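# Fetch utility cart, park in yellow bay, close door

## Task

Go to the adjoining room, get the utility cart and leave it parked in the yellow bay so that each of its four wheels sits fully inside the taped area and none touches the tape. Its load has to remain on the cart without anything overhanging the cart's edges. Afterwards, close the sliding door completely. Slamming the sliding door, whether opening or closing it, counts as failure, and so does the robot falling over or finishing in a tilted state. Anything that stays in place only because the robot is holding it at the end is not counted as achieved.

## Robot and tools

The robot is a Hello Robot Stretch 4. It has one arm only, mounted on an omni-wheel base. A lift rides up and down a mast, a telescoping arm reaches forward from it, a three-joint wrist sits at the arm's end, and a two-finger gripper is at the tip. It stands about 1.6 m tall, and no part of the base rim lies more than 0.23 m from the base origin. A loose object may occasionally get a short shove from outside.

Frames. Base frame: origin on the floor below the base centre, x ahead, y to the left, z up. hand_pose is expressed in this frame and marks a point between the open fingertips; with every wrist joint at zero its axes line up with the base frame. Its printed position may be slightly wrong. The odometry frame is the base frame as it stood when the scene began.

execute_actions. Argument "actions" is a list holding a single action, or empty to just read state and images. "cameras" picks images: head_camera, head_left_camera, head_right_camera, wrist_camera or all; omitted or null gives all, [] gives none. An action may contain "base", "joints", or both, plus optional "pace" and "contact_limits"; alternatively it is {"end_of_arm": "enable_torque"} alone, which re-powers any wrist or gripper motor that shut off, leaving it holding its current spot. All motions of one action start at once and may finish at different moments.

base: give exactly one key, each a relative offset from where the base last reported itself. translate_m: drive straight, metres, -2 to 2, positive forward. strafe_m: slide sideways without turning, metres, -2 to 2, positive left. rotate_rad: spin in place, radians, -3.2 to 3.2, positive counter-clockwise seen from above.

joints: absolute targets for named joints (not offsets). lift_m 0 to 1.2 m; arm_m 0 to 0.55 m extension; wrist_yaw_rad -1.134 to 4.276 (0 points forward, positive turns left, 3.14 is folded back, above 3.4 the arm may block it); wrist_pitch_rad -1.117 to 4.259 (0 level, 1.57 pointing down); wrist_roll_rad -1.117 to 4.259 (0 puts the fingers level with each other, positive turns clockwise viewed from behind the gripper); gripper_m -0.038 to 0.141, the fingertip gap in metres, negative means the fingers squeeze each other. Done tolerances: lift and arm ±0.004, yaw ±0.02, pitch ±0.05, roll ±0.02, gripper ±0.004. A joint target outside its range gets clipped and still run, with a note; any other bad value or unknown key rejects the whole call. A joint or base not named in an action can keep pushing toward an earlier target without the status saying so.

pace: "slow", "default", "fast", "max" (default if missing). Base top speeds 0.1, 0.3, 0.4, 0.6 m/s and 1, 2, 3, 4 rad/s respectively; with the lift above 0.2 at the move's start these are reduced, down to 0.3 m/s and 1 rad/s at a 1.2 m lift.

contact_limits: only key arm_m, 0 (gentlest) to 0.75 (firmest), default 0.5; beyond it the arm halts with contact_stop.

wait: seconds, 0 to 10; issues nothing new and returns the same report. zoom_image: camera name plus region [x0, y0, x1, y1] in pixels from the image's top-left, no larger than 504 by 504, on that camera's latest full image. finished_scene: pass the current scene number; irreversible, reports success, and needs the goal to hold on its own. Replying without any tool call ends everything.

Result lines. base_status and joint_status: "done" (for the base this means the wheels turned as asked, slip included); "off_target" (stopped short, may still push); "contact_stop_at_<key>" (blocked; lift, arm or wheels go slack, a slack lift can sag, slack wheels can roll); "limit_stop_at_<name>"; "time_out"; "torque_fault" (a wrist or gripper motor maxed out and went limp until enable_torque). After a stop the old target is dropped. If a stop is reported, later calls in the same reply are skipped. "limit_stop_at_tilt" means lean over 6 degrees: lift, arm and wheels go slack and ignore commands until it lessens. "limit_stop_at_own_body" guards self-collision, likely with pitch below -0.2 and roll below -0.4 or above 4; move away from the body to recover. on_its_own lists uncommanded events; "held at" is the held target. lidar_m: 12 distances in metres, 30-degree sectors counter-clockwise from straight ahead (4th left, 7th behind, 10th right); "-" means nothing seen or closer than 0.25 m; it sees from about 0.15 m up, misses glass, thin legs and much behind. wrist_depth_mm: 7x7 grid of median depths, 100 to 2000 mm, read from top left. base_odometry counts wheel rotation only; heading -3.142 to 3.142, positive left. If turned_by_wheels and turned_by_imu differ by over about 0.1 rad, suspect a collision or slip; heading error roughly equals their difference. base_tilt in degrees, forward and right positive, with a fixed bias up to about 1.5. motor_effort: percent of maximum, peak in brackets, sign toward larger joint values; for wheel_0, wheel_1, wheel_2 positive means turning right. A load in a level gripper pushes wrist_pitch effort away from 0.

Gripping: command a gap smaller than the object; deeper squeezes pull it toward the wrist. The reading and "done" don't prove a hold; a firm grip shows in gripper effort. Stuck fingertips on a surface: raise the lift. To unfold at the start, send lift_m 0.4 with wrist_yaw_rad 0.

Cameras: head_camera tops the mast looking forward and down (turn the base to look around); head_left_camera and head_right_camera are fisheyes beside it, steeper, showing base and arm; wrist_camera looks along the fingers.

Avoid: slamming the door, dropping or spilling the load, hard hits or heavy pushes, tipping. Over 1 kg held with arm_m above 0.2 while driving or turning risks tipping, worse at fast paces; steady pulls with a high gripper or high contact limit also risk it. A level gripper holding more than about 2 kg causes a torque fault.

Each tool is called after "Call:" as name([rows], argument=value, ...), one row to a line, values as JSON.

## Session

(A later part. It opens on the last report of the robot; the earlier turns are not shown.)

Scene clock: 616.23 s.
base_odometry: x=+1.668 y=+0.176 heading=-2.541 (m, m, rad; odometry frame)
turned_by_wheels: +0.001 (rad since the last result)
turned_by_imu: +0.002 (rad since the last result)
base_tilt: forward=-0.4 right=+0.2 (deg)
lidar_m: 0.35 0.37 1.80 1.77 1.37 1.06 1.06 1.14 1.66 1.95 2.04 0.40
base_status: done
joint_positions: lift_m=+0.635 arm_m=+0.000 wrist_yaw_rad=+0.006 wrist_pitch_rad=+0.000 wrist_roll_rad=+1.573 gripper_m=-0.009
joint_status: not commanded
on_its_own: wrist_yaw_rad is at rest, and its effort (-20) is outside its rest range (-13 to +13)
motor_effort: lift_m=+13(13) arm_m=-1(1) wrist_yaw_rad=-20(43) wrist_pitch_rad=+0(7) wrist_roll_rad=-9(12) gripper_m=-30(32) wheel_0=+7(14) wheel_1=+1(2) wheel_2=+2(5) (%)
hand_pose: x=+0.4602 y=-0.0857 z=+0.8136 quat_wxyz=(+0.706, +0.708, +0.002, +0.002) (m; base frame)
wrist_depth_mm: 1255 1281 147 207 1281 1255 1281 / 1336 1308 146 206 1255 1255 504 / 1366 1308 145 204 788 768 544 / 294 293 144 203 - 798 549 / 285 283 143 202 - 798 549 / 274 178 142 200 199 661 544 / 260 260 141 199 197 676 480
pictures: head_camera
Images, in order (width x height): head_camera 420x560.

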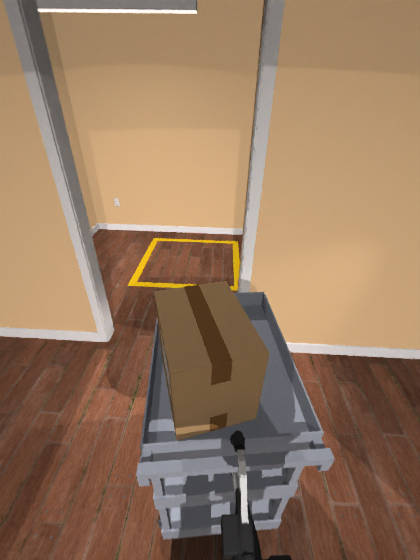

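Call:
execute_actions([
  {"base":{"strafe_m":-0.2},"pace":"slow"},
], cameras=[])

Call:
execute_actions([
  {"base":{"rotate_rad":0.25},"pace":"slow"},
], cameras=["head_camera"])

Call:
execute_actions([
  {"base":{"translate_m":0.2},"pace":"slow"},
], cameras=["head_camera"])

Scene clock: 629.43 s.
base_odometry: x=+1.555 y=+0.341 heading=-2.541 (m, m, rad; odometry frame)
turned_by_wheels: +0.001 (rad since the last result)
turned_by_imu: +0.001 (rad since the last result)
base_tilt: forward=-0.5 right=+0.2 (deg)
lidar_m: 0.32 0.29 2.02 1.97 1.38 1.11 1.08 1.15 1.69 1.76 1.88 0.42
base_status: done
joint_positions: lift_m=+0.635 arm_m=+0.000 wrist_yaw_rad=+0.007 wrist_pitch_rad=+0.000 wrist_roll_rad=+1.574 gripper_m=-0.009
joint_status: not commanded
on_its_own: wrist_yaw_rad is at rest, and its effort (-23) is outside its rest range (-13 to +13)
motor_effort: lift_m=+13(13) arm_m=-1(2) wrist_yaw_rad=-23(25) wrist_pitch_rad=+0(0) wrist_roll_rad=-12(12) gripper_m=-30(30) wheel_0=+7(12) wheel_1=+0(5) wheel_2=+0(2) (%)
hand_pose: x=+0.4603 y=-0.0853 z=+0.8136 quat_wxyz=(+0.706, +0.708, +0.003, +0.003) (m; base frame)
wrist_depth_mm: 1281 1255 195 262 272 274 271 / 1281 1281 183 249 1255 1255 1229 / 1336 1281 173 236 1255 1281 504 / 1336 1336 164 224 842 820 549 / 303 300 156 214 809 809 535 / 282 177 149 205 200 668 554 / 254 254 141 198 197 715 480
pictures: none
No camera images: the call's "cameras" was empty. Leave "cameras" out to get every camera's image.

Scene clock: 630.77 s.
base_odometry: x=+1.555 y=+0.341 heading=-2.292 (m, m, rad; odometry frame)
turned_by_wheels: +0.249 (rad since the last result)
turned_by_imu: +0.249 (rad since the last result)
base_tilt: forward=-0.4 right=+0.3 (deg)
lidar_m: 0.35 0.39 1.96 1.96 1.16 1.05 1.04 1.32 1.75 1.76 1.71 0.42
base_status: done
joint_positions: lift_m=+0.635 arm_m=+0.000 wrist_yaw_rad=-0.009 wrist_pitch_rad=+0.000 wrist_roll_rad=+1.570 gripper_m=-0.009
joint_status: not commanded
on_its_own: wrist_yaw_rad is at rest, and its effort (+23) is outside its rest range (-13 to +13)
motor_effort: lift_m=+13(13) arm_m=-2(1) wrist_yaw_rad=+23(45) wrist_pitch_rad=-4(2) wrist_roll_rad=+1(12) gripper_m=-31(34) wheel_0=-6(9) wheel_1=-5(4) wheel_2=-7(15) (%)
hand_pose: x=+0.4589 y=-0.0900 z=+0.8135 quat_wxyz=(+0.708, +0.707, -0.003, -0.003) (m; base frame)
wrist_depth_mm: 1205 1182 143 201 201 1182 1160 / 1229 1229 144 203 202 1182 521 / - - 145 204 202 778 544 / 296 293 146 205 - 798 544 / 287 285 146 205 - 788 544 / 279 277 147 206 206 174 535 / 272 270 147 207 206 647 477
pictures: head_camera
Images, in order (width x height): head_camera 420x560.

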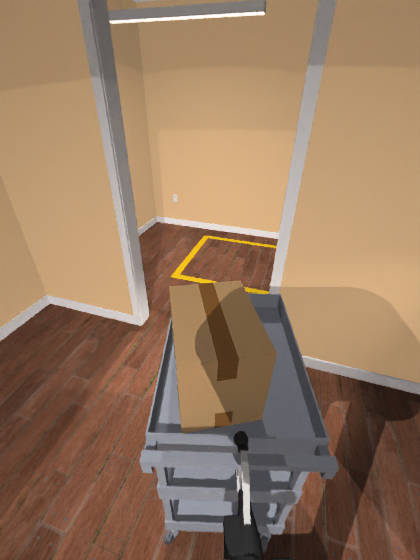

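Scene clock: 634.03 s.
base_odometry: x=+1.423 y=+0.191 heading=-2.293 (m, m, rad; odometry frame)
turned_by_wheels: +0.000 (rad since the last result)
turned_by_imu: -0.003 (rad since the last result)
base_tilt: forward=-0.3 right=+0.2 (deg)
lidar_m: 0.35 0.35 1.90 1.91 1.41 1.26 1.27 1.55 1.83 1.85 1.49 0.39
base_status: done
joint_positions: lift_m=+0.635 arm_m=+0.000 wrist_yaw_rad=-0.004 wrist_pitch_rad=+0.000 wrist_roll_rad=+1.571 gripper_m=-0.009
joint_status: not commanded
motor_effort: lift_m=+13(13) arm_m=-1(1) wrist_yaw_rad=+9(24) wrist_pitch_rad=-1(2) wrist_roll_rad=-2(1) gripper_m=-29(29) wheel_0=-1(4) wheel_1=+4(6) wheel_2=-6(13) (%)
hand_pose: x=+0.4593 y=-0.0886 z=+0.8134 quat_wxyz=(+0.707, +0.707, -0.001, -0.002) (m; base frame)
wrist_depth_mm: 1025 1025 152 212 976 976 976 / 1042 1042 151 211 1008 1008 500 / - - 150 209 798 768 539 / 301 298 149 208 - 798 549 / 289 289 148 206 - 798 549 / 278 177 147 205 204 175 530 / 265 264 146 204 204 668 480
pictures: head_camera
Images, in order (width x height): head_camera 420x560.

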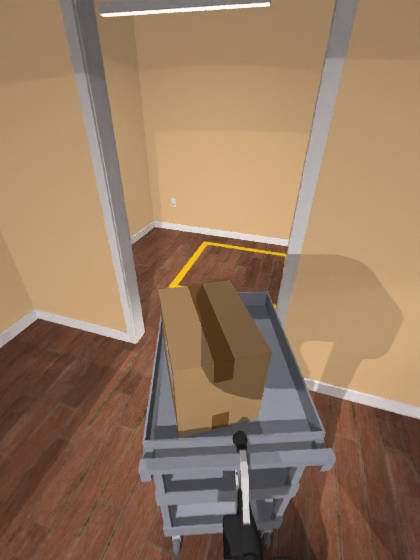

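Call:
execute_actions([
  {"base":{"translate_m":0.25},"pace":"slow"},
], cameras=["head_camera","head_right_camera"])

Scene clock: 643.03 s.
base_odometry: x=+1.258 y=+0.003 heading=-2.293 (m, m, rad; odometry frame)
turned_by_wheels: +0.000 (rad since the last result)
turned_by_imu: -0.004 (rad since the last result)
base_tilt: forward=-0.4 right=+0.2 (deg)
lidar_m: 0.34 0.33 1.79 1.83 1.67 1.48 1.49 1.84 1.89 1.90 1.21 0.40
base_status: done
joint_positions: lift_m=+0.635 arm_m=+0.000 wrist_yaw_rad=-0.002 wrist_pitch_rad=+0.000 wrist_roll_rad=+1.571 gripper_m=-0.009
joint_status: not commanded
motor_effort: lift_m=+13(13) arm_m=-1(1) wrist_yaw_rad=+5(12) wrist_pitch_rad=-2(5) wrist_roll_rad=-4(3) gripper_m=-30(30) wheel_0=+3(3) wheel_1=+3(12) wheel_2=-6(11) (%)
hand_pose: x=+0.4595 y=-0.0881 z=+0.8134 quat_wxyz=(+0.707, +0.707, -0.001, -0.001) (m; base frame)
wrist_depth_mm: 788 788 164 228 256 759 759 / - - 161 222 778 1808 496 / - - 158 217 798 820 535 / 309 306 154 213 788 809 549 / 294 290 151 209 - 809 539 / 279 177 148 206 203 654 530 / 260 259 144 202 201 750 484
pictures: head_camera, head_right_camera
Images, in order (width x height): head_camera 420x560, head_right_camera 420x672.

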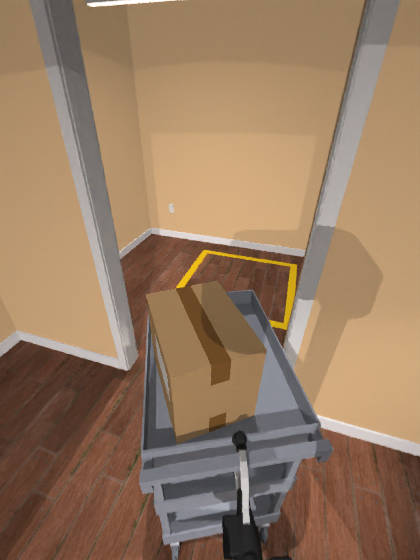

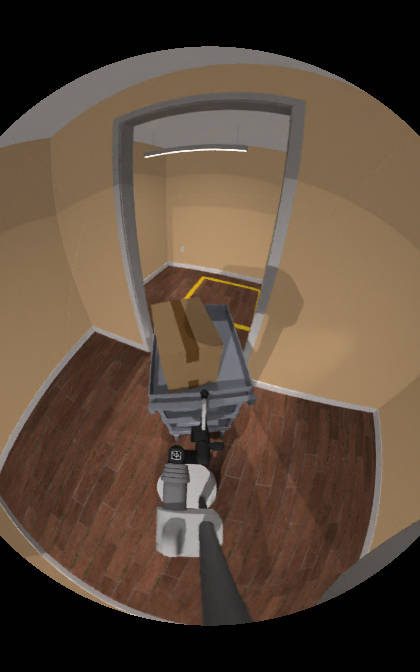

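Call:
execute_actions([
  {"base":{"strafe_m":0.2},"pace":"slow"},
], cameras=[])

Call:
execute_actions([
  {"base":{"rotate_rad":-0.2},"pace":"slow"},
], cameras=[])

Call:
execute_actions([
  {"base":{"strafe_m":0.15},"pace":"slow"},
], cameras=[])

Call:
execute_actions([
  {"base":{"rotate_rad":-0.1},"pace":"slow"},
], cameras=["head_camera","head_left_camera"])

Scene clock: 655.47 s.
base_odometry: x=+1.408 y=-0.129 heading=-2.293 (m, m, rad; odometry frame)
turned_by_wheels: -0.001 (rad since the last result)
turned_by_imu: -0.004 (rad since the last result)
base_tilt: forward=-0.4 right=+0.2 (deg)
lidar_m: 0.39 0.45 1.63 1.63 1.60 1.42 1.45 1.76 2.09 2.09 1.28 0.37
base_status: done
joint_positions: lift_m=+0.635 arm_m=+0.000 wrist_yaw_rad=-0.005 wrist_pitch_rad=+0.000 wrist_roll_rad=+1.569 gripper_m=-0.009
joint_status: not commanded
motor_effort: lift_m=+13(13) arm_m=-1(1) wrist_yaw_rad=+11(29) wrist_pitch_rad=+0(1) wrist_roll_rad=+2(3) gripper_m=-30(35) wheel_0=-5(12) wheel_1=+1(2) wheel_2=-3(4) (%)
hand_pose: x=+0.4592 y=-0.0888 z=+0.8137 quat_wxyz=(+0.708, +0.707, -0.002, -0.002) (m; base frame)
wrist_depth_mm: - - 126 180 180 1863 508 / - - 129 186 187 768 549 / - - 134 191 192 778 549 / 287 285 138 198 200 798 544 / 290 283 142 205 205 788 549 / 287 286 147 211 206 174 530 / 289 287 150 215 216 1098 484
pictures: none
No camera images: the call's "cameras" was empty. Leave "cameras" out to get every camera's image.

Scene clock: 656.63 s.
base_odometry: x=+1.408 y=-0.129 heading=-2.492 (m, m, rad; odometry frame)
turned_by_wheels: -0.199 (rad since the last result)
turned_by_imu: -0.200 (rad since the last result)
base_tilt: forward=-0.4 right=+0.1 (deg)
lidar_m: 0.33 0.36 1.66 1.63 1.78 1.41 1.43 1.57 2.13 2.10 1.43 0.42
base_status: done
joint_positions: lift_m=+0.635 arm_m=+0.000 wrist_yaw_rad=+0.010 wrist_pitch_rad=+0.000 wrist_roll_rad=+1.571 gripper_m=-0.009
joint_status: not commanded
on_its_own: wrist_yaw_rad is at rest, and its effort (-32) is outside its rest range (-13 to +13)
motor_effort: lift_m=+13(13) arm_m=-1(1) wrist_yaw_rad=-32(44) wrist_pitch_rad=-2(3) wrist_roll_rad=-4(4) gripper_m=-34(37) wheel_0=+7(10) wheel_1=+3(5) wheel_2=+7(13) (%)
hand_pose: x=+0.4605 y=-0.0844 z=+0.8135 quat_wxyz=(+0.707, +0.707, +0.004, +0.004) (m; base frame)
wrist_depth_mm: 904 891 166 228 258 866 854 / 960 946 163 224 866 991 500 / - - 162 221 798 759 539 / 312 310 160 218 - 831 549 / 298 298 158 216 - 798 544 / 289 283 155 212 201 676 549 / 273 268 152 211 208 699 484
pictures: none
No camera images: the call's "cameras" was empty. Leave "cameras" out to get every camera's image.

Scene clock: 659.30 s.
base_odometry: x=+1.498 y=-0.248 heading=-2.492 (m, m, rad; odometry frame)
turned_by_wheels: +0.000 (rad since the last result)
turned_by_imu: -0.003 (rad since the last result)
base_tilt: forward=-0.4 right=+0.2 (deg)
lidar_m: 0.38 0.40 1.50 1.46 1.61 1.42 1.37 1.55 2.29 2.23 1.50 0.40
base_status: done
joint_positions: lift_m=+0.635 arm_m=+0.000 wrist_yaw_rad=-0.008 wrist_pitch_rad=+0.000 wrist_roll_rad=+1.570 gripper_m=-0.009
joint_status: not commanded
on_its_own: wrist_yaw_rad is at rest, and its effort (+22) is outside its rest range (-13 to +13)
motor_effort: lift_m=+13(13) arm_m=-1(2) wrist_yaw_rad=+22(31) wrist_pitch_rad=+0(2) wrist_roll_rad=+0(3) gripper_m=-30(34) wheel_0=-5(10) wheel_1=+1(8) wheel_2=-2(5) (%)
hand_pose: x=+0.4589 y=-0.0898 z=+0.8135 quat_wxyz=(+0.707, +0.707, -0.003, -0.003) (m; base frame)
wrist_depth_mm: 904 904 141 198 197 904 525 / - - 143 200 202 759 549 / - - 146 204 204 788 544 / 297 296 148 207 - 809 544 / 293 290 151 209 - 831 554 / 290 289 153 214 205 174 530 / 285 283 155 217 215 1921 480
pictures: none
No camera images: the call's "cameras" was empty. Leave "cameras" out to get every camera's image.

Scene clock: 660.23 s.
base_odometry: x=+1.498 y=-0.248 heading=-2.591 (m, m, rad; odometry frame)
turned_by_wheels: -0.099 (rad since the last result)
turned_by_imu: -0.100 (rad since the last result)
base_tilt: forward=-0.4 right=+0.2 (deg)
lidar_m: 0.36 0.39 1.53 1.48 1.56 1.42 1.39 1.49 2.08 2.19 1.64 0.43
base_status: done
joint_positions: lift_m=+0.635 arm_m=+0.000 wrist_yaw_rad=+0.005 wrist_pitch_rad=+0.000 wrist_roll_rad=+1.571 gripper_m=-0.009
joint_status: not commanded
on_its_own: wrist_yaw_rad is at rest, and its effort (-18) is outside its rest range (-13 to +13)
motor_effort: lift_m=+14(13) arm_m=-1(2) wrist_yaw_rad=-18(32) wrist_pitch_rad=-4(1) wrist_roll_rad=-2(3) gripper_m=-34(31) wheel_0=+5(9) wheel_1=+4(5) wheel_2=+3(8) (%)
hand_pose: x=+0.4601 y=-0.0859 z=+0.8136 quat_wxyz=(+0.707, +0.707, +0.002, +0.002) (m; base frame)
wrist_depth_mm: 946 946 158 219 904 917 904 / 1042 1042 158 217 917 931 512 / - - 157 216 798 788 544 / 309 307 157 216 - 831 549 / 297 297 156 216 - 798 544 / 287 287 156 215 206 668 549 / 278 274 156 213 213 647 484
pictures: head_camera, head_left_camera
Images, in order (width x height): head_camera 420x560, head_left_camera 420x672.

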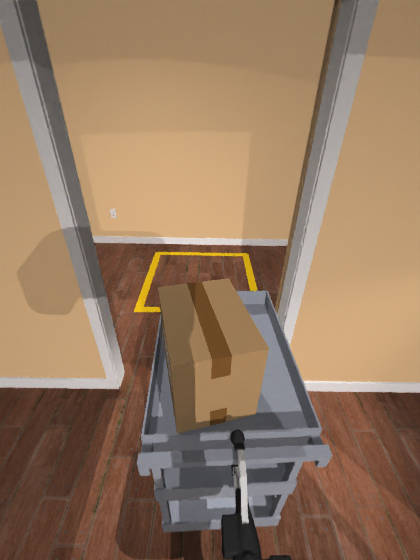

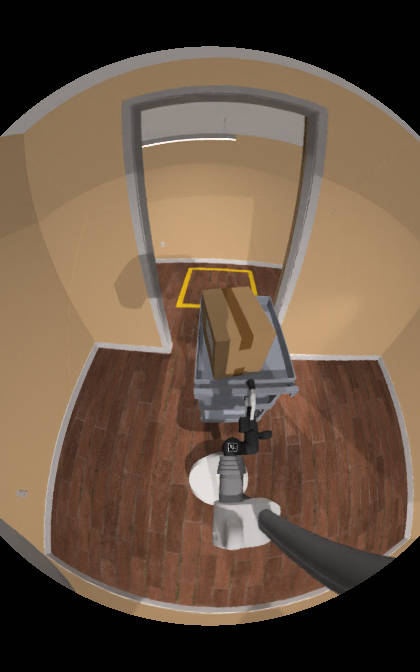

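Call:
execute_actions([
  {"base":{"translate_m":0.25},"pace":"slow"},
], cameras=["head_camera","head_right_camera"])

Scene clock: 668.97 s.
base_odometry: x=+1.285 y=-0.379 heading=-2.591 (m, m, rad; odometry frame)
turned_by_wheels: +0.000 (rad since the last result)
turned_by_imu: -0.002 (rad since the last result)
base_tilt: forward=-0.4 right=+0.1 (deg)
lidar_m: 0.36 0.40 1.32 1.47 1.56 1.70 1.65 1.74 2.33 2.24 1.29 0.42
base_status: done
joint_positions: lift_m=+0.635 arm_m=+0.000 wrist_yaw_rad=+0.003 wrist_pitch_rad=+0.000 wrist_roll_rad=+1.571 gripper_m=-0.009
joint_status: not commanded
motor_effort: lift_m=+13(13) arm_m=-1(1) wrist_yaw_rad=-10(18) wrist_pitch_rad=-2(1) wrist_roll_rad=-2(2) gripper_m=-31(36) wheel_0=+4(8) wheel_1=+2(12) wheel_2=-1(10) (%)
hand_pose: x=+0.4599 y=-0.0866 z=+0.8136 quat_wxyz=(+0.707, +0.707, +0.001, +0.001) (m; base frame)
wrist_depth_mm: 683 683 154 212 668 683 654 / - - 154 212 842 854 512 / - - 154 213 778 788 554 / 306 300 154 213 - 820 544 / 297 294 154 213 - 809 539 / 289 283 155 215 206 668 539 / 281 276 156 214 213 615 484
pictures: head_camera, head_right_camera
Images, in order (width x height): head_camera 420x560, head_right_camera 420x672.

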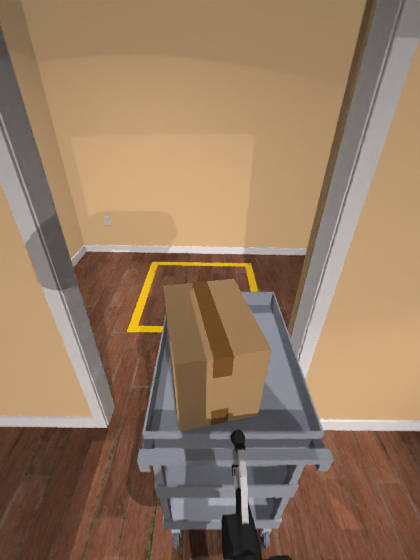

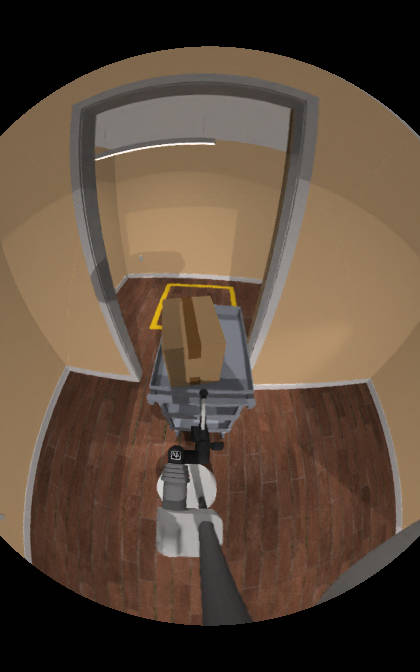

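Call:
execute_actions([
  {"base":{"translate_m":0.25},"pace":"slow"},
], cameras=["head_camera","head_right_camera"])

Scene clock: 679.60 s.
base_odometry: x=+1.073 y=-0.510 heading=-2.590 (m, m, rad; odometry frame)
turned_by_wheels: +0.001 (rad since the last result)
turned_by_imu: -0.002 (rad since the last result)
base_tilt: forward=-0.4 right=+0.2 (deg)
lidar_m: 0.37 0.40 0.95 1.46 1.55 1.95 1.92 2.03 2.33 2.24 0.93 0.42
base_status: done
joint_positions: lift_m=+0.635 arm_m=+0.000 wrist_yaw_rad=+0.003 wrist_pitch_rad=+0.000 wrist_roll_rad=+1.571 gripper_m=-0.009
joint_status: not commanded
motor_effort: lift_m=+13(13) arm_m=-2(1) wrist_yaw_rad=-10(11) wrist_pitch_rad=+1(1) wrist_roll_rad=-2(2) gripper_m=-30(33) wheel_0=+6(8) wheel_1=+5(9) wheel_2=-3(8) (%)
hand_pose: x=+0.4599 y=-0.0866 z=+0.8136 quat_wxyz=(+0.707, +0.707, +0.001, +0.001) (m; base frame)
wrist_depth_mm: - - 153 212 603 1863 1182 / - - 153 213 - 1863 508 / - - 154 212 788 798 544 / 306 301 154 213 - 809 544 / 298 296 155 213 - 809 544 / 289 287 155 214 206 661 549 / 278 277 155 214 213 621 480
pictures: head_camera, head_right_camera
Images, in order (width x height): head_camera 420x560, head_right_camera 420x672.

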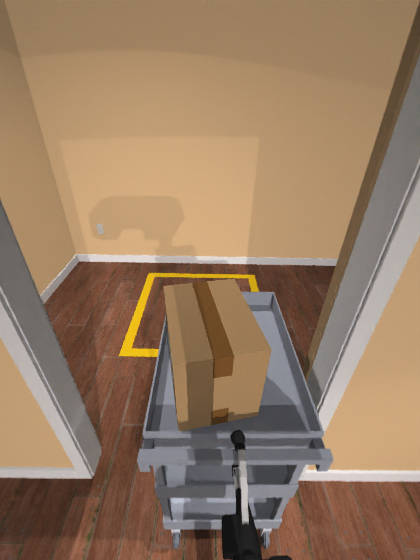

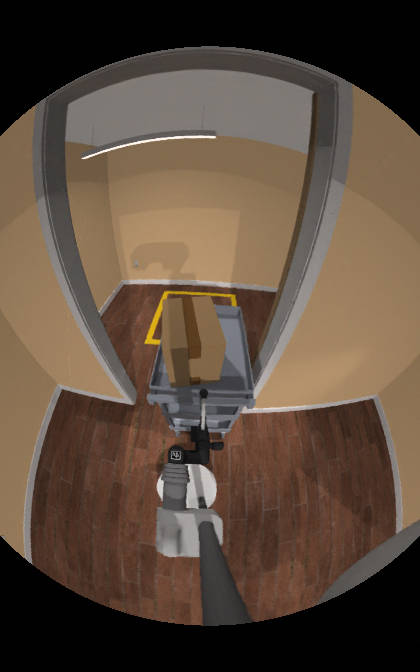

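Call:
execute_actions([
  {"base":{"translate_m":0.35},"pace":"slow"},
], cameras=["head_camera","head_right_camera","head_left_camera"])

Scene clock: 688.80 s.
base_odometry: x=+0.775 y=-0.693 heading=-2.590 (m, m, rad; odometry frame)
turned_by_wheels: +0.000 (rad since the last result)
turned_by_imu: -0.002 (rad since the last result)
base_tilt: forward=-0.4 right=+0.2 (deg)
lidar_m: 0.35 0.41 0.60 1.38 1.54 2.17 2.27 2.37 2.33 1.21 0.49 0.42
base_status: done
joint_positions: lift_m=+0.635 arm_m=+0.000 wrist_yaw_rad=+0.003 wrist_pitch_rad=+0.000 wrist_roll_rad=+1.571 gripper_m=-0.009
joint_status: not commanded
motor_effort: lift_m=+13(13) arm_m=-1(1) wrist_yaw_rad=-10(11) wrist_pitch_rad=-2(1) wrist_roll_rad=-2(3) gripper_m=-31(32) wheel_0=+4(7) wheel_1=+2(2) wheel_2=-1(9) (%)
hand_pose: x=+0.4599 y=-0.0867 z=+0.8136 quat_wxyz=(+0.707, +0.707, +0.001, +0.001) (m; base frame)
wrist_depth_mm: - - 154 213 - 1983 1281 / - - 154 213 - 1863 508 / - - 154 213 809 788 544 / 304 303 154 213 - 809 549 / 296 293 154 214 - 820 544 / 289 286 156 213 206 668 544 / 279 278 155 214 214 621 480
pictures: head_camera, head_left_camera, head_right_camera
Images, in order (width x height): head_camera 420x560, head_left_camera 420x672, head_right_camera 420x672.

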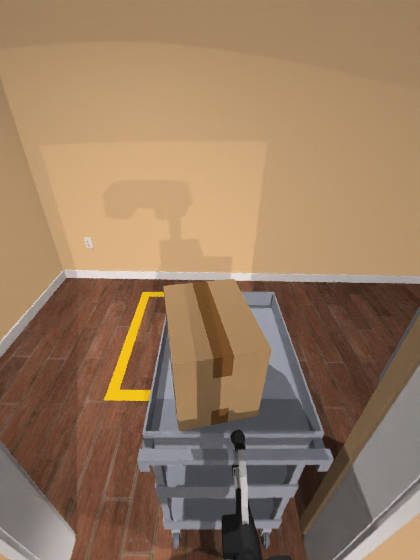

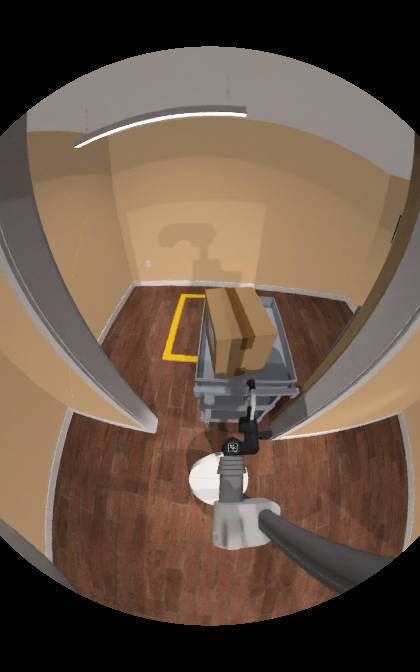

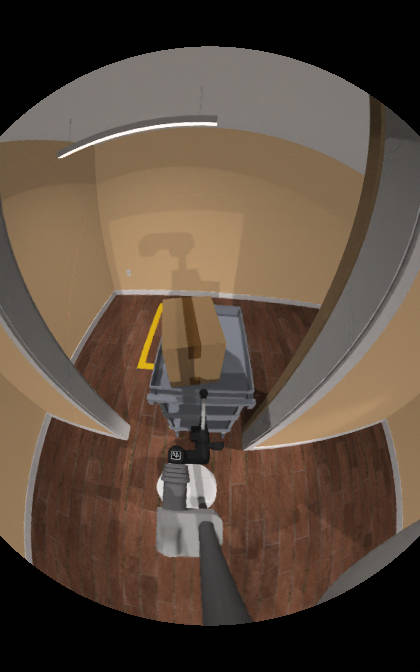

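Call:
execute_actions([
  {"base":{"translate_m":0.12},"pace":"slow"},
], cameras=[])

Call:
execute_actions([
  {"joints":{"wrist_yaw_rad":-0.15}},
], cameras=[])

Call:
execute_actions([
  {"base":{"translate_m":0.2},"pace":"slow"},
], cameras=["head_camera","head_right_camera","head_left_camera"])

Scene clock: 703.93 s.
base_odometry: x=+0.673 y=-0.756 heading=-2.590 (m, m, rad; odometry frame)
turned_by_wheels: +0.001 (rad since the last result)
turned_by_imu: -0.001 (rad since the last result)
base_tilt: forward=-0.5 right=+0.3 (deg)
lidar_m: 0.36 0.40 0.55 0.87 1.54 2.15 2.39 2.54 2.34 0.77 0.45 0.43
base_status: done
joint_positions: lift_m=+0.635 arm_m=+0.000 wrist_yaw_rad=+0.002 wrist_pitch_rad=+0.000 wrist_roll_rad=+1.571 gripper_m=-0.009
joint_status: not commanded
motor_effort: lift_m=+13(13) arm_m=-2(2) wrist_yaw_rad=-9(11) wrist_pitch_rad=+0(1) wrist_roll_rad=-2(2) gripper_m=-31(32) wheel_0=+6(8) wheel_1=+5(6) wheel_2=-3(9) (%)
hand_pose: x=+0.4599 y=-0.0867 z=+0.8136 quat_wxyz=(+0.707, +0.707, +0.001, +0.001) (m; base frame)
wrist_depth_mm: - - 153 211 - 1983 1281 / - - 154 213 - 1863 508 / - - 154 213 798 778 539 / 306 303 154 213 - 820 549 / 297 294 155 213 - 820 544 / 287 287 155 213 207 668 544 / 279 277 155 214 213 615 480
pictures: none
No camera images: the call's "cameras" was empty. Leave "cameras" out to get every camera's image.

Scene clock: 704.77 s.
base_odometry: x=+0.672 y=-0.756 heading=-2.590 (m, m, rad; odometry frame)
turned_by_wheels: -0.001 (rad since the last result)
turned_by_imu: -0.001 (rad since the last result)
base_tilt: forward=-0.4 right=+0.1 (deg)
lidar_m: 0.34 0.36 0.57 0.90 1.53 2.16 2.39 2.54 2.34 0.74 0.44 0.41
base_status: not commanded
joint_positions: lift_m=+0.635 arm_m=+0.000 wrist_yaw_rad=-0.153 wrist_pitch_rad=+0.000 wrist_roll_rad=+1.571 gripper_m=-0.009
joint_status: all done
motor_effort: lift_m=+13(13) arm_m=-1(2) wrist_yaw_rad=+7(74) wrist_pitch_rad=-2(1) wrist_roll_rad=-2(4) gripper_m=-31(33) wheel_0=-1(11) wheel_1=+2(5) wheel_2=-3(8) (%)
hand_pose: x=+0.4430 y=-0.1303 z=+0.8136 quat_wxyz=(+0.705, +0.705, -0.054, -0.054) (m; base frame)
wrist_depth_mm: - - 193 258 265 274 273 / - - 186 248 - 1983 1336 / - - 180 240 - - 517 / - - 173 233 820 820 544 / 312 310 168 225 - 809 554 / 294 290 163 220 202 661 544 / 274 272 158 214 213 750 508
pictures: none
No camera images: the call's "cameras" was empty. Leave "cameras" out to get every camera's image.

Scene clock: 708.03 s.
base_odometry: x=+0.502 y=-0.860 heading=-2.591 (m, m, rad; odometry frame)
turned_by_wheels: +0.000 (rad since the last result)
turned_by_imu: -0.003 (rad since the last result)
base_tilt: forward=-0.4 right=+0.2 (deg)
lidar_m: 0.35 0.36 0.59 0.50 1.54 2.12 2.60 2.73 2.35 0.37 0.44 0.43
base_status: done
joint_positions: lift_m=+0.635 arm_m=+0.000 wrist_yaw_rad=-0.156 wrist_pitch_rad=+0.000 wrist_roll_rad=+1.571 gripper_m=-0.009
joint_status: not commanded
motor_effort: lift_m=+13(13) arm_m=-2(1) wrist_yaw_rad=+13(17) wrist_pitch_rad=-3(0) wrist_roll_rad=-3(3) gripper_m=-33(33) wheel_0=-1(5) wheel_1=+3(1) wheel_2=-6(12) (%)
hand_pose: x=+0.4426 y=-0.1311 z=+0.8136 quat_wxyz=(+0.705, +0.705, -0.055, -0.055) (m; base frame)
wrist_depth_mm: - - 196 259 270 272 272 / - - 189 250 - - 1336 / - - 181 241 - - 504 / - - 175 235 842 778 544 / 314 309 168 227 1863 809 544 / 294 290 163 219 202 661 549 / 274 268 158 213 213 750 504
pictures: head_camera, head_left_camera, head_right_camera
Images, in order (width x height): head_camera 420x560, head_left_camera 420x672, head_right_camera 420x672.

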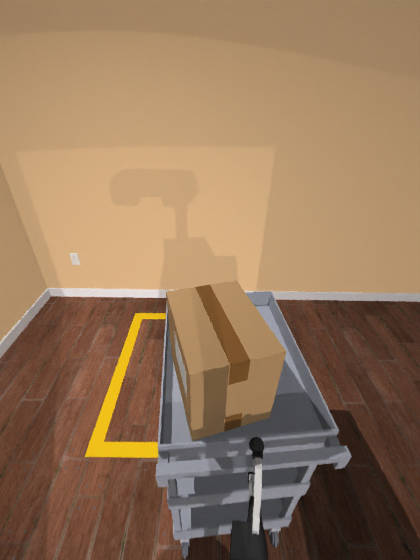

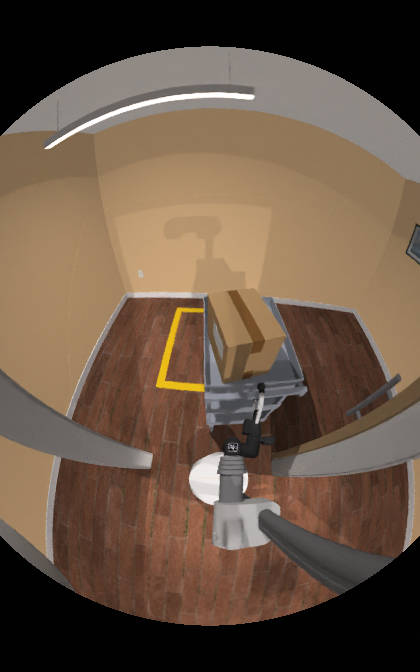

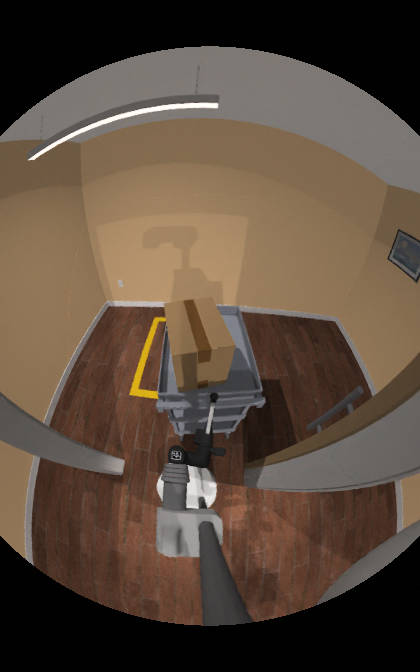

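Call:
execute_actions([
  {"base":{"strafe_m":0.05},"joints":{"wrist_yaw_rad":-0.38},"pace":"slow"},
], cameras=[])

Call:
execute_actions([
  {"base":{"translate_m":0.22},"pace":"slow"},
], cameras=["head_camera","head_left_camera"])

Scene clock: 726.10 s.
base_odometry: x=+0.528 y=-0.903 heading=-2.591 (m, m, rad; odometry frame)
turned_by_wheels: -0.001 (rad since the last result)
turned_by_imu: -0.002 (rad since the last result)
base_tilt: forward=-0.3 right=+0.3 (deg)
lidar_m: 0.31 2.01 0.50 0.44 1.49 2.08 2.58 2.71 2.38 0.44 0.48 0.40
base_status: done
joint_positions: lift_m=+0.635 arm_m=+0.000 wrist_yaw_rad=-0.390 wrist_pitch_rad=-0.022 wrist_roll_rad=+1.571 gripper_m=-0.010
joint_status: all done
on_its_own: wrist_yaw_rad is at rest, and its effort (+26) is outside its rest range (-13 to +13); wrist_pitch_rad is at rest, and its effort (+63) is outside its rest range (-23 to +23)
motor_effort: lift_m=+12(13) arm_m=-1(1) wrist_yaw_rad=+26(83) wrist_pitch_rad=+63(66) wrist_roll_rad=-1(6) gripper_m=-17(34) wheel_0=-7(8) wheel_1=+2(11) wheel_2=-4(7) (%)
hand_pose: x=+0.4047 y=-0.1905 z=+0.8201 quat_wxyz=(+0.695, +0.692, -0.145, -0.129) (m; base frame)
wrist_depth_mm: - - - 260 - - 1430 / - - - 291 310 312 309 / - - - 270 286 - 1397 / - - - 250 264 - 530 / - 342 332 234 242 820 591 / 320 310 175 211 184 798 591 / 286 160 225 159 210 732 585
pictures: none
No camera images: the call's "cameras" was empty. Leave "cameras" out to get every camera's image.

Scene clock: 729.57 s.
base_odometry: x=+0.341 y=-1.017 heading=-2.592 (m, m, rad; odometry frame)
turned_by_wheels: -0.001 (rad since the last result)
turned_by_imu: -0.004 (rad since the last result)
base_tilt: forward=-0.4 right=+0.2 (deg)
lidar_m: 0.31 1.97 1.46 0.46 0.49 2.05 2.82 2.94 0.48 0.45 0.52 0.42
base_status: done
joint_positions: lift_m=+0.635 arm_m=+0.000 wrist_yaw_rad=-0.389 wrist_pitch_rad=-0.021 wrist_roll_rad=+1.570 gripper_m=-0.010
joint_status: not commanded
on_its_own: wrist_yaw_rad is at rest, and its effort (+25) is outside its rest range (-13 to +13); wrist_pitch_rad is at rest, and its effort (+61) is outside its rest range (-23 to +23)
motor_effort: lift_m=+12(12) arm_m=-2(1) wrist_yaw_rad=+25(35) wrist_pitch_rad=+61(62) wrist_roll_rad=-1(1) gripper_m=-17(15) wheel_0=-2(5) wheel_1=+1(3) wheel_2=-7(14) (%)
hand_pose: x=+0.4049 y=-0.1903 z=+0.8199 quat_wxyz=(+0.695, +0.692, -0.144, -0.129) (m; base frame)
wrist_depth_mm: - - - 262 - - 1397 / - - - 294 314 310 310 / - - - 272 286 1983 1366 / 1921 1983 1921 251 264 1863 530 / 1921 343 332 236 241 820 591 / 320 309 176 210 185 798 597 / 285 160 224 160 211 723 591
pictures: head_camera, head_left_camera
Images, in order (width x height): head_camera 420x560, head_left_camera 420x672.

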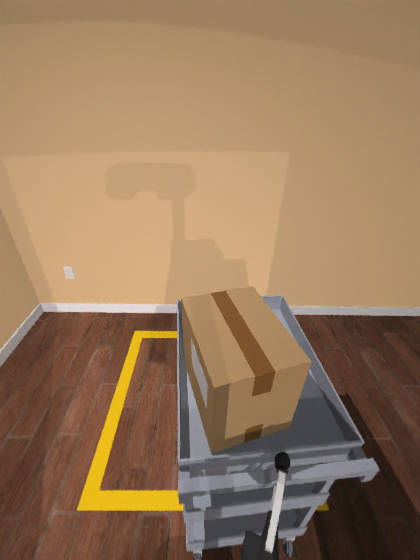

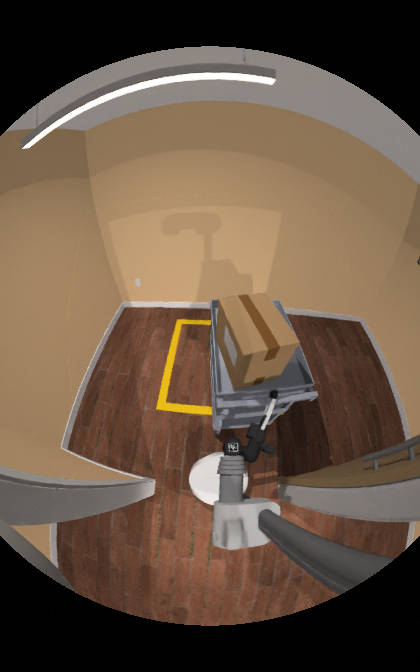

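Call:
execute_actions([
  {"base":{"translate_m":-0.12},"joints":{"gripper_m":0.13},"pace":"slow"},
], cameras=[])

Call:
execute_actions([
  {"base":{"strafe_m":-0.1},"joints":{"wrist_yaw_rad":0,"wrist_pitch_rad":0},"pace":"slow"},
], cameras=["wrist_camera","head_camera"])

Scene clock: 748.93 s.
base_odometry: x=+0.443 y=-0.955 heading=-2.592 (m, m, rad; odometry frame)
turned_by_wheels: +0.000 (rad since the last result)
turned_by_imu: -0.002 (rad since the last result)
base_tilt: forward=-0.4 right=+0.3 (deg)
lidar_m: 0.32 1.98 1.44 0.44 1.47 2.05 2.68 2.84 2.47 0.45 0.51 0.42
base_status: done
joint_positions: lift_m=+0.635 arm_m=+0.000 wrist_yaw_rad=-0.381 wrist_pitch_rad=+0.001 wrist_roll_rad=+1.570 gripper_m=+0.130
joint_status: all done
motor_effort: lift_m=+13(13) arm_m=-2(1) wrist_yaw_rad=+2(24) wrist_pitch_rad=-3(66) wrist_roll_rad=-1(1) gripper_m=+1(19) wheel_0=-2(8) wheel_1=-2(5) wheel_2=+2(8) (%)
hand_pose: x=+0.4064 y=-0.1885 z=+0.8133 quat_wxyz=(+0.694, +0.694, -0.134, -0.134) (m; base frame)
wrist_depth_mm: - - - 282 - 1983 1308 / - - - 319 342 340 340 / - - - 298 - 1983 480 / - - 1983 276 - 1983 530 / 1983 355 202 258 866 732 544 / 322 310 186 241 249 211 554 / 293 287 175 143 1661 759 544
pictures: none
No camera images: the call's "cameras" was empty. Leave "cameras" out to get every camera's image.

Scene clock: 751.07 s.
base_odometry: x=+0.391 y=-0.870 heading=-2.592 (m, m, rad; odometry frame)
turned_by_wheels: +0.000 (rad since the last result)
turned_by_imu: -0.001 (rad since the last result)
base_tilt: forward=-0.4 right=+0.2 (deg)
lidar_m: 0.39 0.40 1.55 0.53 1.58 2.20 2.66 2.81 0.40 0.35 0.44 0.44
base_status: done
joint_positions: lift_m=+0.635 arm_m=+0.000 wrist_yaw_rad=+0.000 wrist_pitch_rad=+0.002 wrist_roll_rad=+1.570 gripper_m=+0.130
joint_status: all done
motor_effort: lift_m=+13(13) arm_m=-2(1) wrist_yaw_rad=-1(44) wrist_pitch_rad=-6(25) wrist_roll_rad=-1(6) gripper_m=-1(4) wheel_0=+1(6) wheel_1=-3(6) wheel_2=+0(4) (%)
hand_pose: x=+0.4597 y=-0.0875 z=+0.8131 quat_wxyz=(+0.707, +0.707, +0.001, -0.001) (m; base frame)
wrist_depth_mm: 1863 1921 195 243 259 259 257 / 1921 1863 194 251 1808 1808 1229 / 1921 1863 193 251 854 831 539 / 1863 1921 192 251 1808 809 549 / 340 338 191 248 1921 750 539 / 327 322 189 246 246 211 539 / 314 312 188 143 1863 707 544
pictures: head_camera, wrist_camera
Images, in order (width x height): head_camera 420x560, wrist_camera 616x392.

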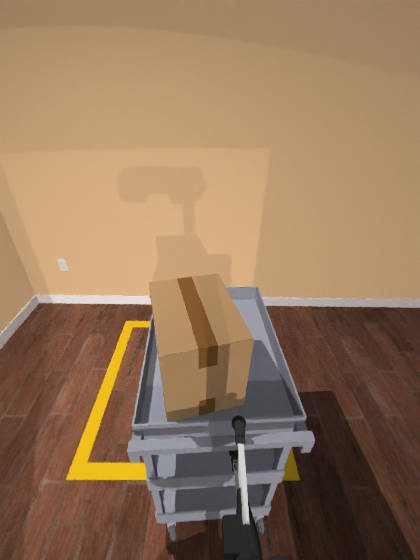

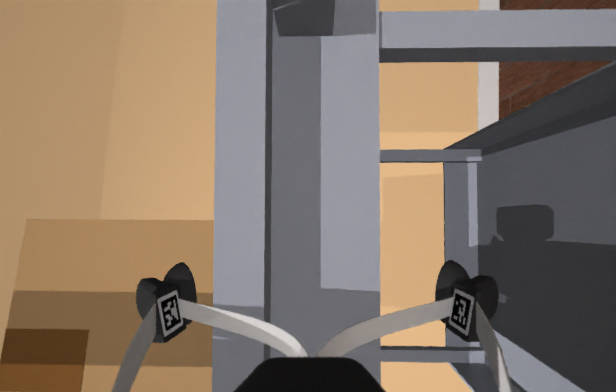

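Call:
execute_actions([
  {"base":{"translate_m":0.09},"pace":"slow"},
], cameras=[])

Call:
execute_actions([
  {"joints":{"gripper_m":-0.01}},
], cameras=[])

Call:
execute_actions([
  {"base":{"translate_m":0.25},"pace":"slow"},
])

Scene clock: 759.50 s.
base_odometry: x=+0.314 y=-0.917 heading=-2.592 (m, m, rad; odometry frame)
turned_by_wheels: +0.000 (rad since the last result)
turned_by_imu: -0.002 (rad since the last result)
base_tilt: forward=-0.4 right=+0.1 (deg)
lidar_m: 0.38 0.40 1.54 0.56 0.57 2.20 2.77 2.92 0.39 0.35 2.31 0.43
base_status: done
joint_positions: lift_m=+0.635 arm_m=+0.000 wrist_yaw_rad=-0.001 wrist_pitch_rad=+0.000 wrist_roll_rad=+1.570 gripper_m=+0.130
joint_status: not commanded
motor_effort: lift_m=+13(13) arm_m=-1(2) wrist_yaw_rad=+1(9) wrist_pitch_rad=-1(16) wrist_roll_rad=-1(1) gripper_m=+1(1) wheel_0=+3(6) wheel_1=+3(6) wheel_2=-3(11) (%)
hand_pose: x=+0.4596 y=-0.0877 z=+0.8136 quat_wxyz=(+0.707, +0.707, +0.000, +0.000) (m; base frame)
wrist_depth_mm: 1808 1863 177 233 240 238 239 / 1863 1756 176 236 252 1708 1182 / 1756 1808 176 235 809 820 530 / 1756 1756 175 235 1708 820 544 / 325 322 175 235 1708 750 544 / 315 206 174 233 231 211 544 / 304 301 174 140 798 723 539
pictures: none
No camera images: the call's "cameras" was empty. Leave "cameras" out to get every camera's image.

Scene clock: 761.77 s.
base_odometry: x=+0.314 y=-0.917 heading=-2.592 (m, m, rad; odometry frame)
turned_by_wheels: +0.000 (rad since the last result)
turned_by_imu: -0.001 (rad since the last result)
base_tilt: forward=-0.5 right=+0.1 (deg)
lidar_m: 0.35 0.37 1.58 0.55 0.60 2.21 2.76 2.93 0.36 0.35 2.29 0.40
base_status: not commanded
joint_positions: lift_m=+0.635 arm_m=+0.000 wrist_yaw_rad=-0.001 wrist_pitch_rad=+0.001 wrist_roll_rad=+1.571 gripper_m=-0.009
joint_status: all done
motor_effort: lift_m=+13(13) arm_m=-2(1) wrist_yaw_rad=+1(9) wrist_pitch_rad=-3(18) wrist_roll_rad=-2(2) gripper_m=-33(34) wheel_0=-1(2) wheel_1=+1(3) wheel_2=+2(3) (%)
hand_pose: x=+0.4595 y=-0.0878 z=+0.8134 quat_wxyz=(+0.707, +0.707, +0.000, -0.001) (m; base frame)
wrist_depth_mm: 1808 1756 162 221 225 225 224 / 1808 1808 161 220 1756 1708 1281 / 1808 1756 161 220 809 809 535 / 1863 1863 160 219 1708 820 544 / 309 310 160 218 1756 820 544 / 301 297 159 218 202 661 544 / 287 287 158 216 214 707 480
pictures: none
No camera images: the call's "cameras" was empty. Leave "cameras" out to get every camera's image.

Scene clock: 765.57 s.
base_odometry: x=+0.101 y=-1.047 heading=-2.592 (m, m, rad; odometry frame)
turned_by_wheels: +0.000 (rad since the last result)
turned_by_imu: -0.001 (rad since the last result)
base_tilt: forward=-0.3 right=+0.2 (deg)
lidar_m: 0.37 0.38 1.55 1.13 0.60 2.19 3.05 0.54 0.42 0.98 2.33 0.41
base_status: done
joint_positions: lift_m=+0.635 arm_m=+0.000 wrist_yaw_rad=+0.001 wrist_pitch_rad=+0.001 wrist_roll_rad=+1.571 gripper_m=-0.009
joint_status: not commanded
motor_effort: lift_m=+13(13) arm_m=-1(1) wrist_yaw_rad=-6(13) wrist_pitch_rad=-3(1) wrist_roll_rad=-2(2) gripper_m=-30(34) wheel_0=+6(7) wheel_1=+4(10) wheel_2=-3(12) (%)
hand_pose: x=+0.4598 y=-0.0870 z=+0.8134 quat_wxyz=(+0.707, +0.707, +0.001, +0.000) (m; base frame)
wrist_depth_mm: 1537 1499 159 218 223 221 220 / 1576 1537 159 219 1499 1499 1229 / 1576 1537 158 217 809 759 539 / 1537 1537 158 218 1499 809 544 / 307 306 158 217 1499 820 544 / 301 296 158 218 202 661 549 / 289 286 157 216 215 707 500
pictures: head_camera, head_left_camera, head_right_camera, wrist_camera
Images, in order (width x height): head_camera 420x560, head_left_camera 420x672, head_right_camera 420x672, wrist_camera 616x392.

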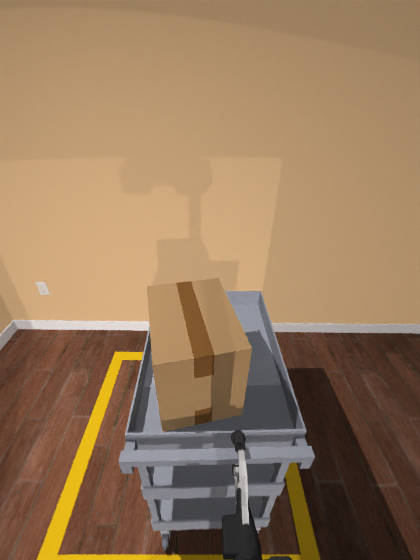

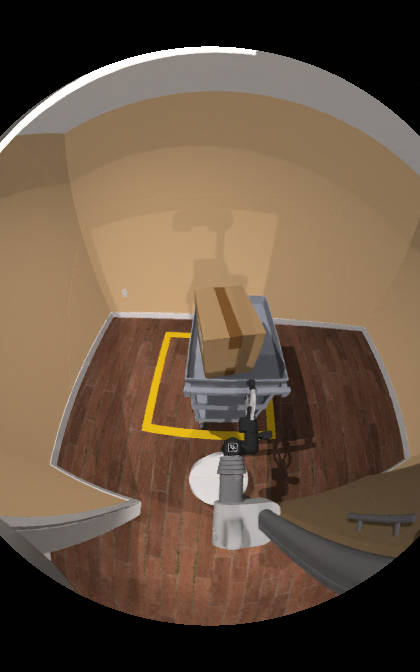

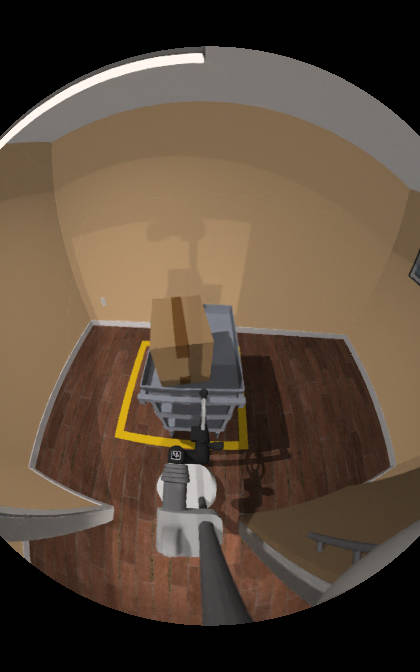

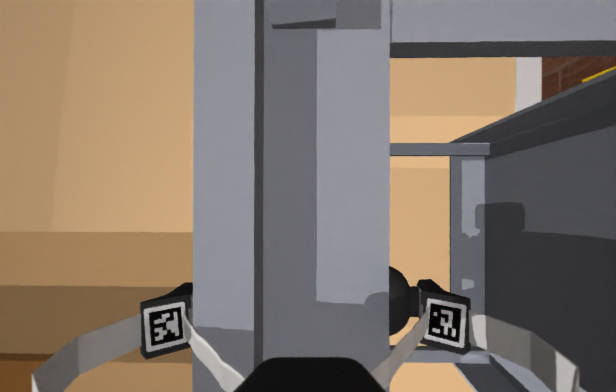

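Call:
execute_actions([
  {"base":{"strafe_m":0.06},"joints":{"arm_m":0.13},"pace":"slow"},
], cameras=[])

Call:
execute_actions([
  {"joints":{"gripper_m":0.13}},
], cameras=[])

Call:
execute_actions([
  {"joints":{"arm_m":0}},
], cameras=[])

Call:
execute_actions([
  {"joints":{"wrist_yaw_rad":3.0,"lift_m":0.95}},
], cameras=["head_camera","head_left_camera","head_right_camera"])

Scene clock: 781.13 s.
base_odometry: x=+0.132 y=-1.098 heading=-2.591 (m, m, rad; odometry frame)
turned_by_wheels: +0.000 (rad since the last result)
turned_by_imu: -0.002 (rad since the last result)
base_tilt: forward=-0.4 right=+0.2 (deg)
lidar_m: 0.50 0.54 1.48 1.14 0.56 2.10 3.05 0.64 0.48 0.97 2.36 0.51
base_status: done
joint_positions: lift_m=+0.635 arm_m=+0.129 wrist_yaw_rad=+0.001 wrist_pitch_rad=+0.000 wrist_roll_rad=+1.570 gripper_m=-0.009
joint_status: all done
motor_effort: lift_m=+13(13) arm_m=+7(9) wrist_yaw_rad=-4(27) wrist_pitch_rad=+1(4) wrist_roll_rad=-1(2) gripper_m=-33(30) wheel_0=+3(8) wheel_1=+3(10) wheel_2=-2(3) (%)
hand_pose: x=+0.5882 y=-0.0872 z=+0.8137 quat_wxyz=(+0.707, +0.707, +0.000, +0.000) (m; base frame)
wrist_depth_mm: 1397 1397 145 202 206 206 205 / 1397 1430 148 205 1336 1336 504 / 1397 1366 150 208 778 778 549 / 1397 1366 153 211 1366 809 544 / 306 304 154 214 1336 831 554 / 303 300 156 217 200 661 544 / 297 294 158 218 219 640 504
pictures: none
No camera images: the call's "cameras" was empty. Leave "cameras" out to get every camera's image.

Scene clock: 783.40 s.
base_odometry: x=+0.132 y=-1.098 heading=-2.591 (m, m, rad; odometry frame)
turned_by_wheels: +0.000 (rad since the last result)
turned_by_imu: -0.001 (rad since the last result)
base_tilt: forward=-0.4 right=+0.2 (deg)
lidar_m: 0.52 0.58 1.51 1.10 0.59 2.15 3.07 0.64 0.49 0.98 2.38 0.54
base_status: not commanded
joint_positions: lift_m=+0.635 arm_m=+0.129 wrist_yaw_rad=+0.000 wrist_pitch_rad=+0.001 wrist_roll_rad=+1.570 gripper_m=+0.130
joint_status: all done
motor_effort: lift_m=+13(13) arm_m=+7(8) wrist_yaw_rad=-1(8) wrist_pitch_rad=-4(17) wrist_roll_rad=+0(1) gripper_m=-1(32) wheel_0=+3(3) wheel_1=+3(3) wheel_2=-2(2) (%)
hand_pose: x=+0.5882 y=-0.0876 z=+0.8133 quat_wxyz=(+0.707, +0.707, +0.000, +0.000) (m; base frame)
wrist_depth_mm: 1397 1397 168 203 229 228 228 / 1430 1366 171 228 250 1336 484 / 1366 1397 173 231 809 809 549 / 1366 1397 176 234 1366 820 544 / 330 329 178 238 1397 750 544 / 324 217 180 242 240 211 544 / 322 317 185 143 1397 699 535
pictures: none
No camera images: the call's "cameras" was empty. Leave "cameras" out to get every camera's image.

Scene clock: 784.83 s.
base_odometry: x=+0.132 y=-1.098 heading=-2.591 (m, m, rad; odometry frame)
turned_by_wheels: +0.000 (rad since the last result)
turned_by_imu: +0.000 (rad since the last result)
base_tilt: forward=-0.4 right=+0.3 (deg)
lidar_m: 0.50 0.58 1.50 1.13 0.57 2.12 3.04 0.62 0.50 1.02 2.38 0.54
base_status: not commanded
joint_positions: lift_m=+0.635 arm_m=+0.001 wrist_yaw_rad=+0.000 wrist_pitch_rad=+0.002 wrist_roll_rad=+1.570 gripper_m=+0.130
joint_status: all done
motor_effort: lift_m=+13(13) arm_m=-6(6) wrist_yaw_rad=-2(1) wrist_pitch_rad=-5(3) wrist_roll_rad=+1(1) gripper_m=-2(2) wheel_0=+3(3) wheel_1=+3(3) wheel_2=-2(2) (%)
hand_pose: x=+0.4605 y=-0.0874 z=+0.8130 quat_wxyz=(+0.707, +0.707, +0.001, -0.001) (m; base frame)
wrist_depth_mm: 1576 1499 1537 1464 1499 1430 1308 / 1576 1537 1537 294 379 377 377 / 1537 1499 1537 355 1464 759 549 / 1537 1537 1464 364 1499 820 544 / 1537 455 449 366 1537 768 544 / 1576 452 215 373 976 210 544 / 1499 445 442 143 1499 699 549
pictures: none
No camera images: the call's "cameras" was empty. Leave "cameras" out to get every camera's image.

Scene clock: 787.17 s.
base_odometry: x=+0.132 y=-1.098 heading=-2.591 (m, m, rad; odometry frame)
turned_by_wheels: +0.000 (rad since the last result)
turned_by_imu: -0.001 (rad since the last result)
base_tilt: forward=-0.4 right=+0.2 (deg)
lidar_m: 0.51 0.58 1.50 1.12 0.55 2.14 3.02 0.63 0.50 1.00 2.36 0.55
base_status: not commanded
joint_positions: lift_m=+0.950 arm_m=+0.001 wrist_yaw_rad=+3.000 wrist_pitch_rad=+0.002 wrist_roll_rad=+1.570 gripper_m=+0.130
joint_status: all done
motor_effort: lift_m=+22(26) arm_m=-5(6) wrist_yaw_rad=-1(5) wrist_pitch_rad=-7(7) wrist_roll_rad=+1(1) gripper_m=+0(4) wheel_0=+3(3) wheel_1=+3(3) wheel_2=-2(2) (%)
hand_pose: x=-0.1013 y=+0.1273 z=+1.1272 quat_wxyz=(+0.051, +0.049, +0.705, +0.706) (m; base frame)
wrist_depth_mm: 1756 - - - - - 1808 / 1863 - - - - - 1756 / 1863 - - - - - 1756 / 1808 - - - - - 1808 / 1921 - - - - - 1808 / 1863 - 216 - - 211 1708 / 1863 - - 143 - - 1808
pictures: head_camera, head_left_camera, head_right_camera
Images, in order (width x height): head_camera 420x560, head_left_camera 420x672, head_right_camera 420x672.

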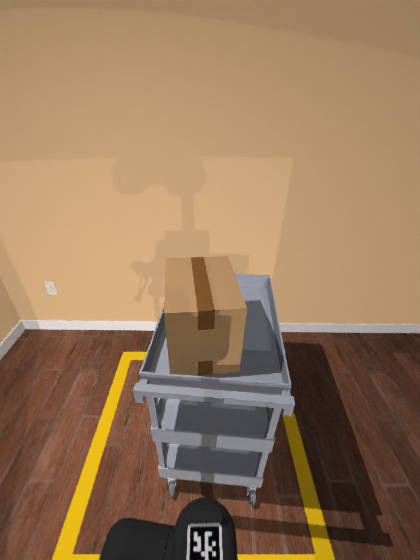

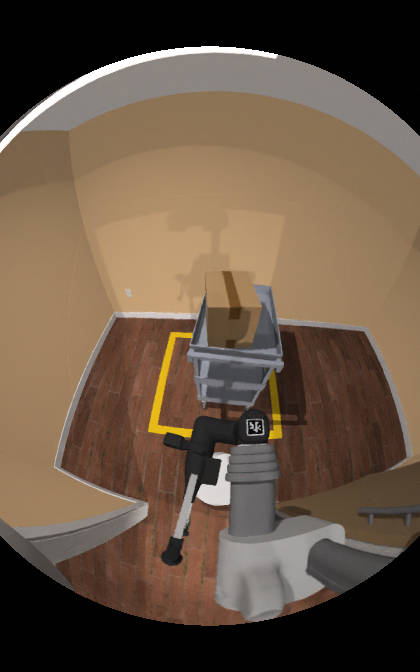

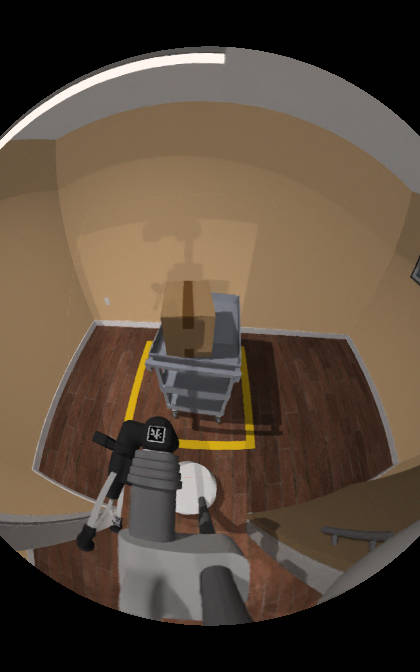

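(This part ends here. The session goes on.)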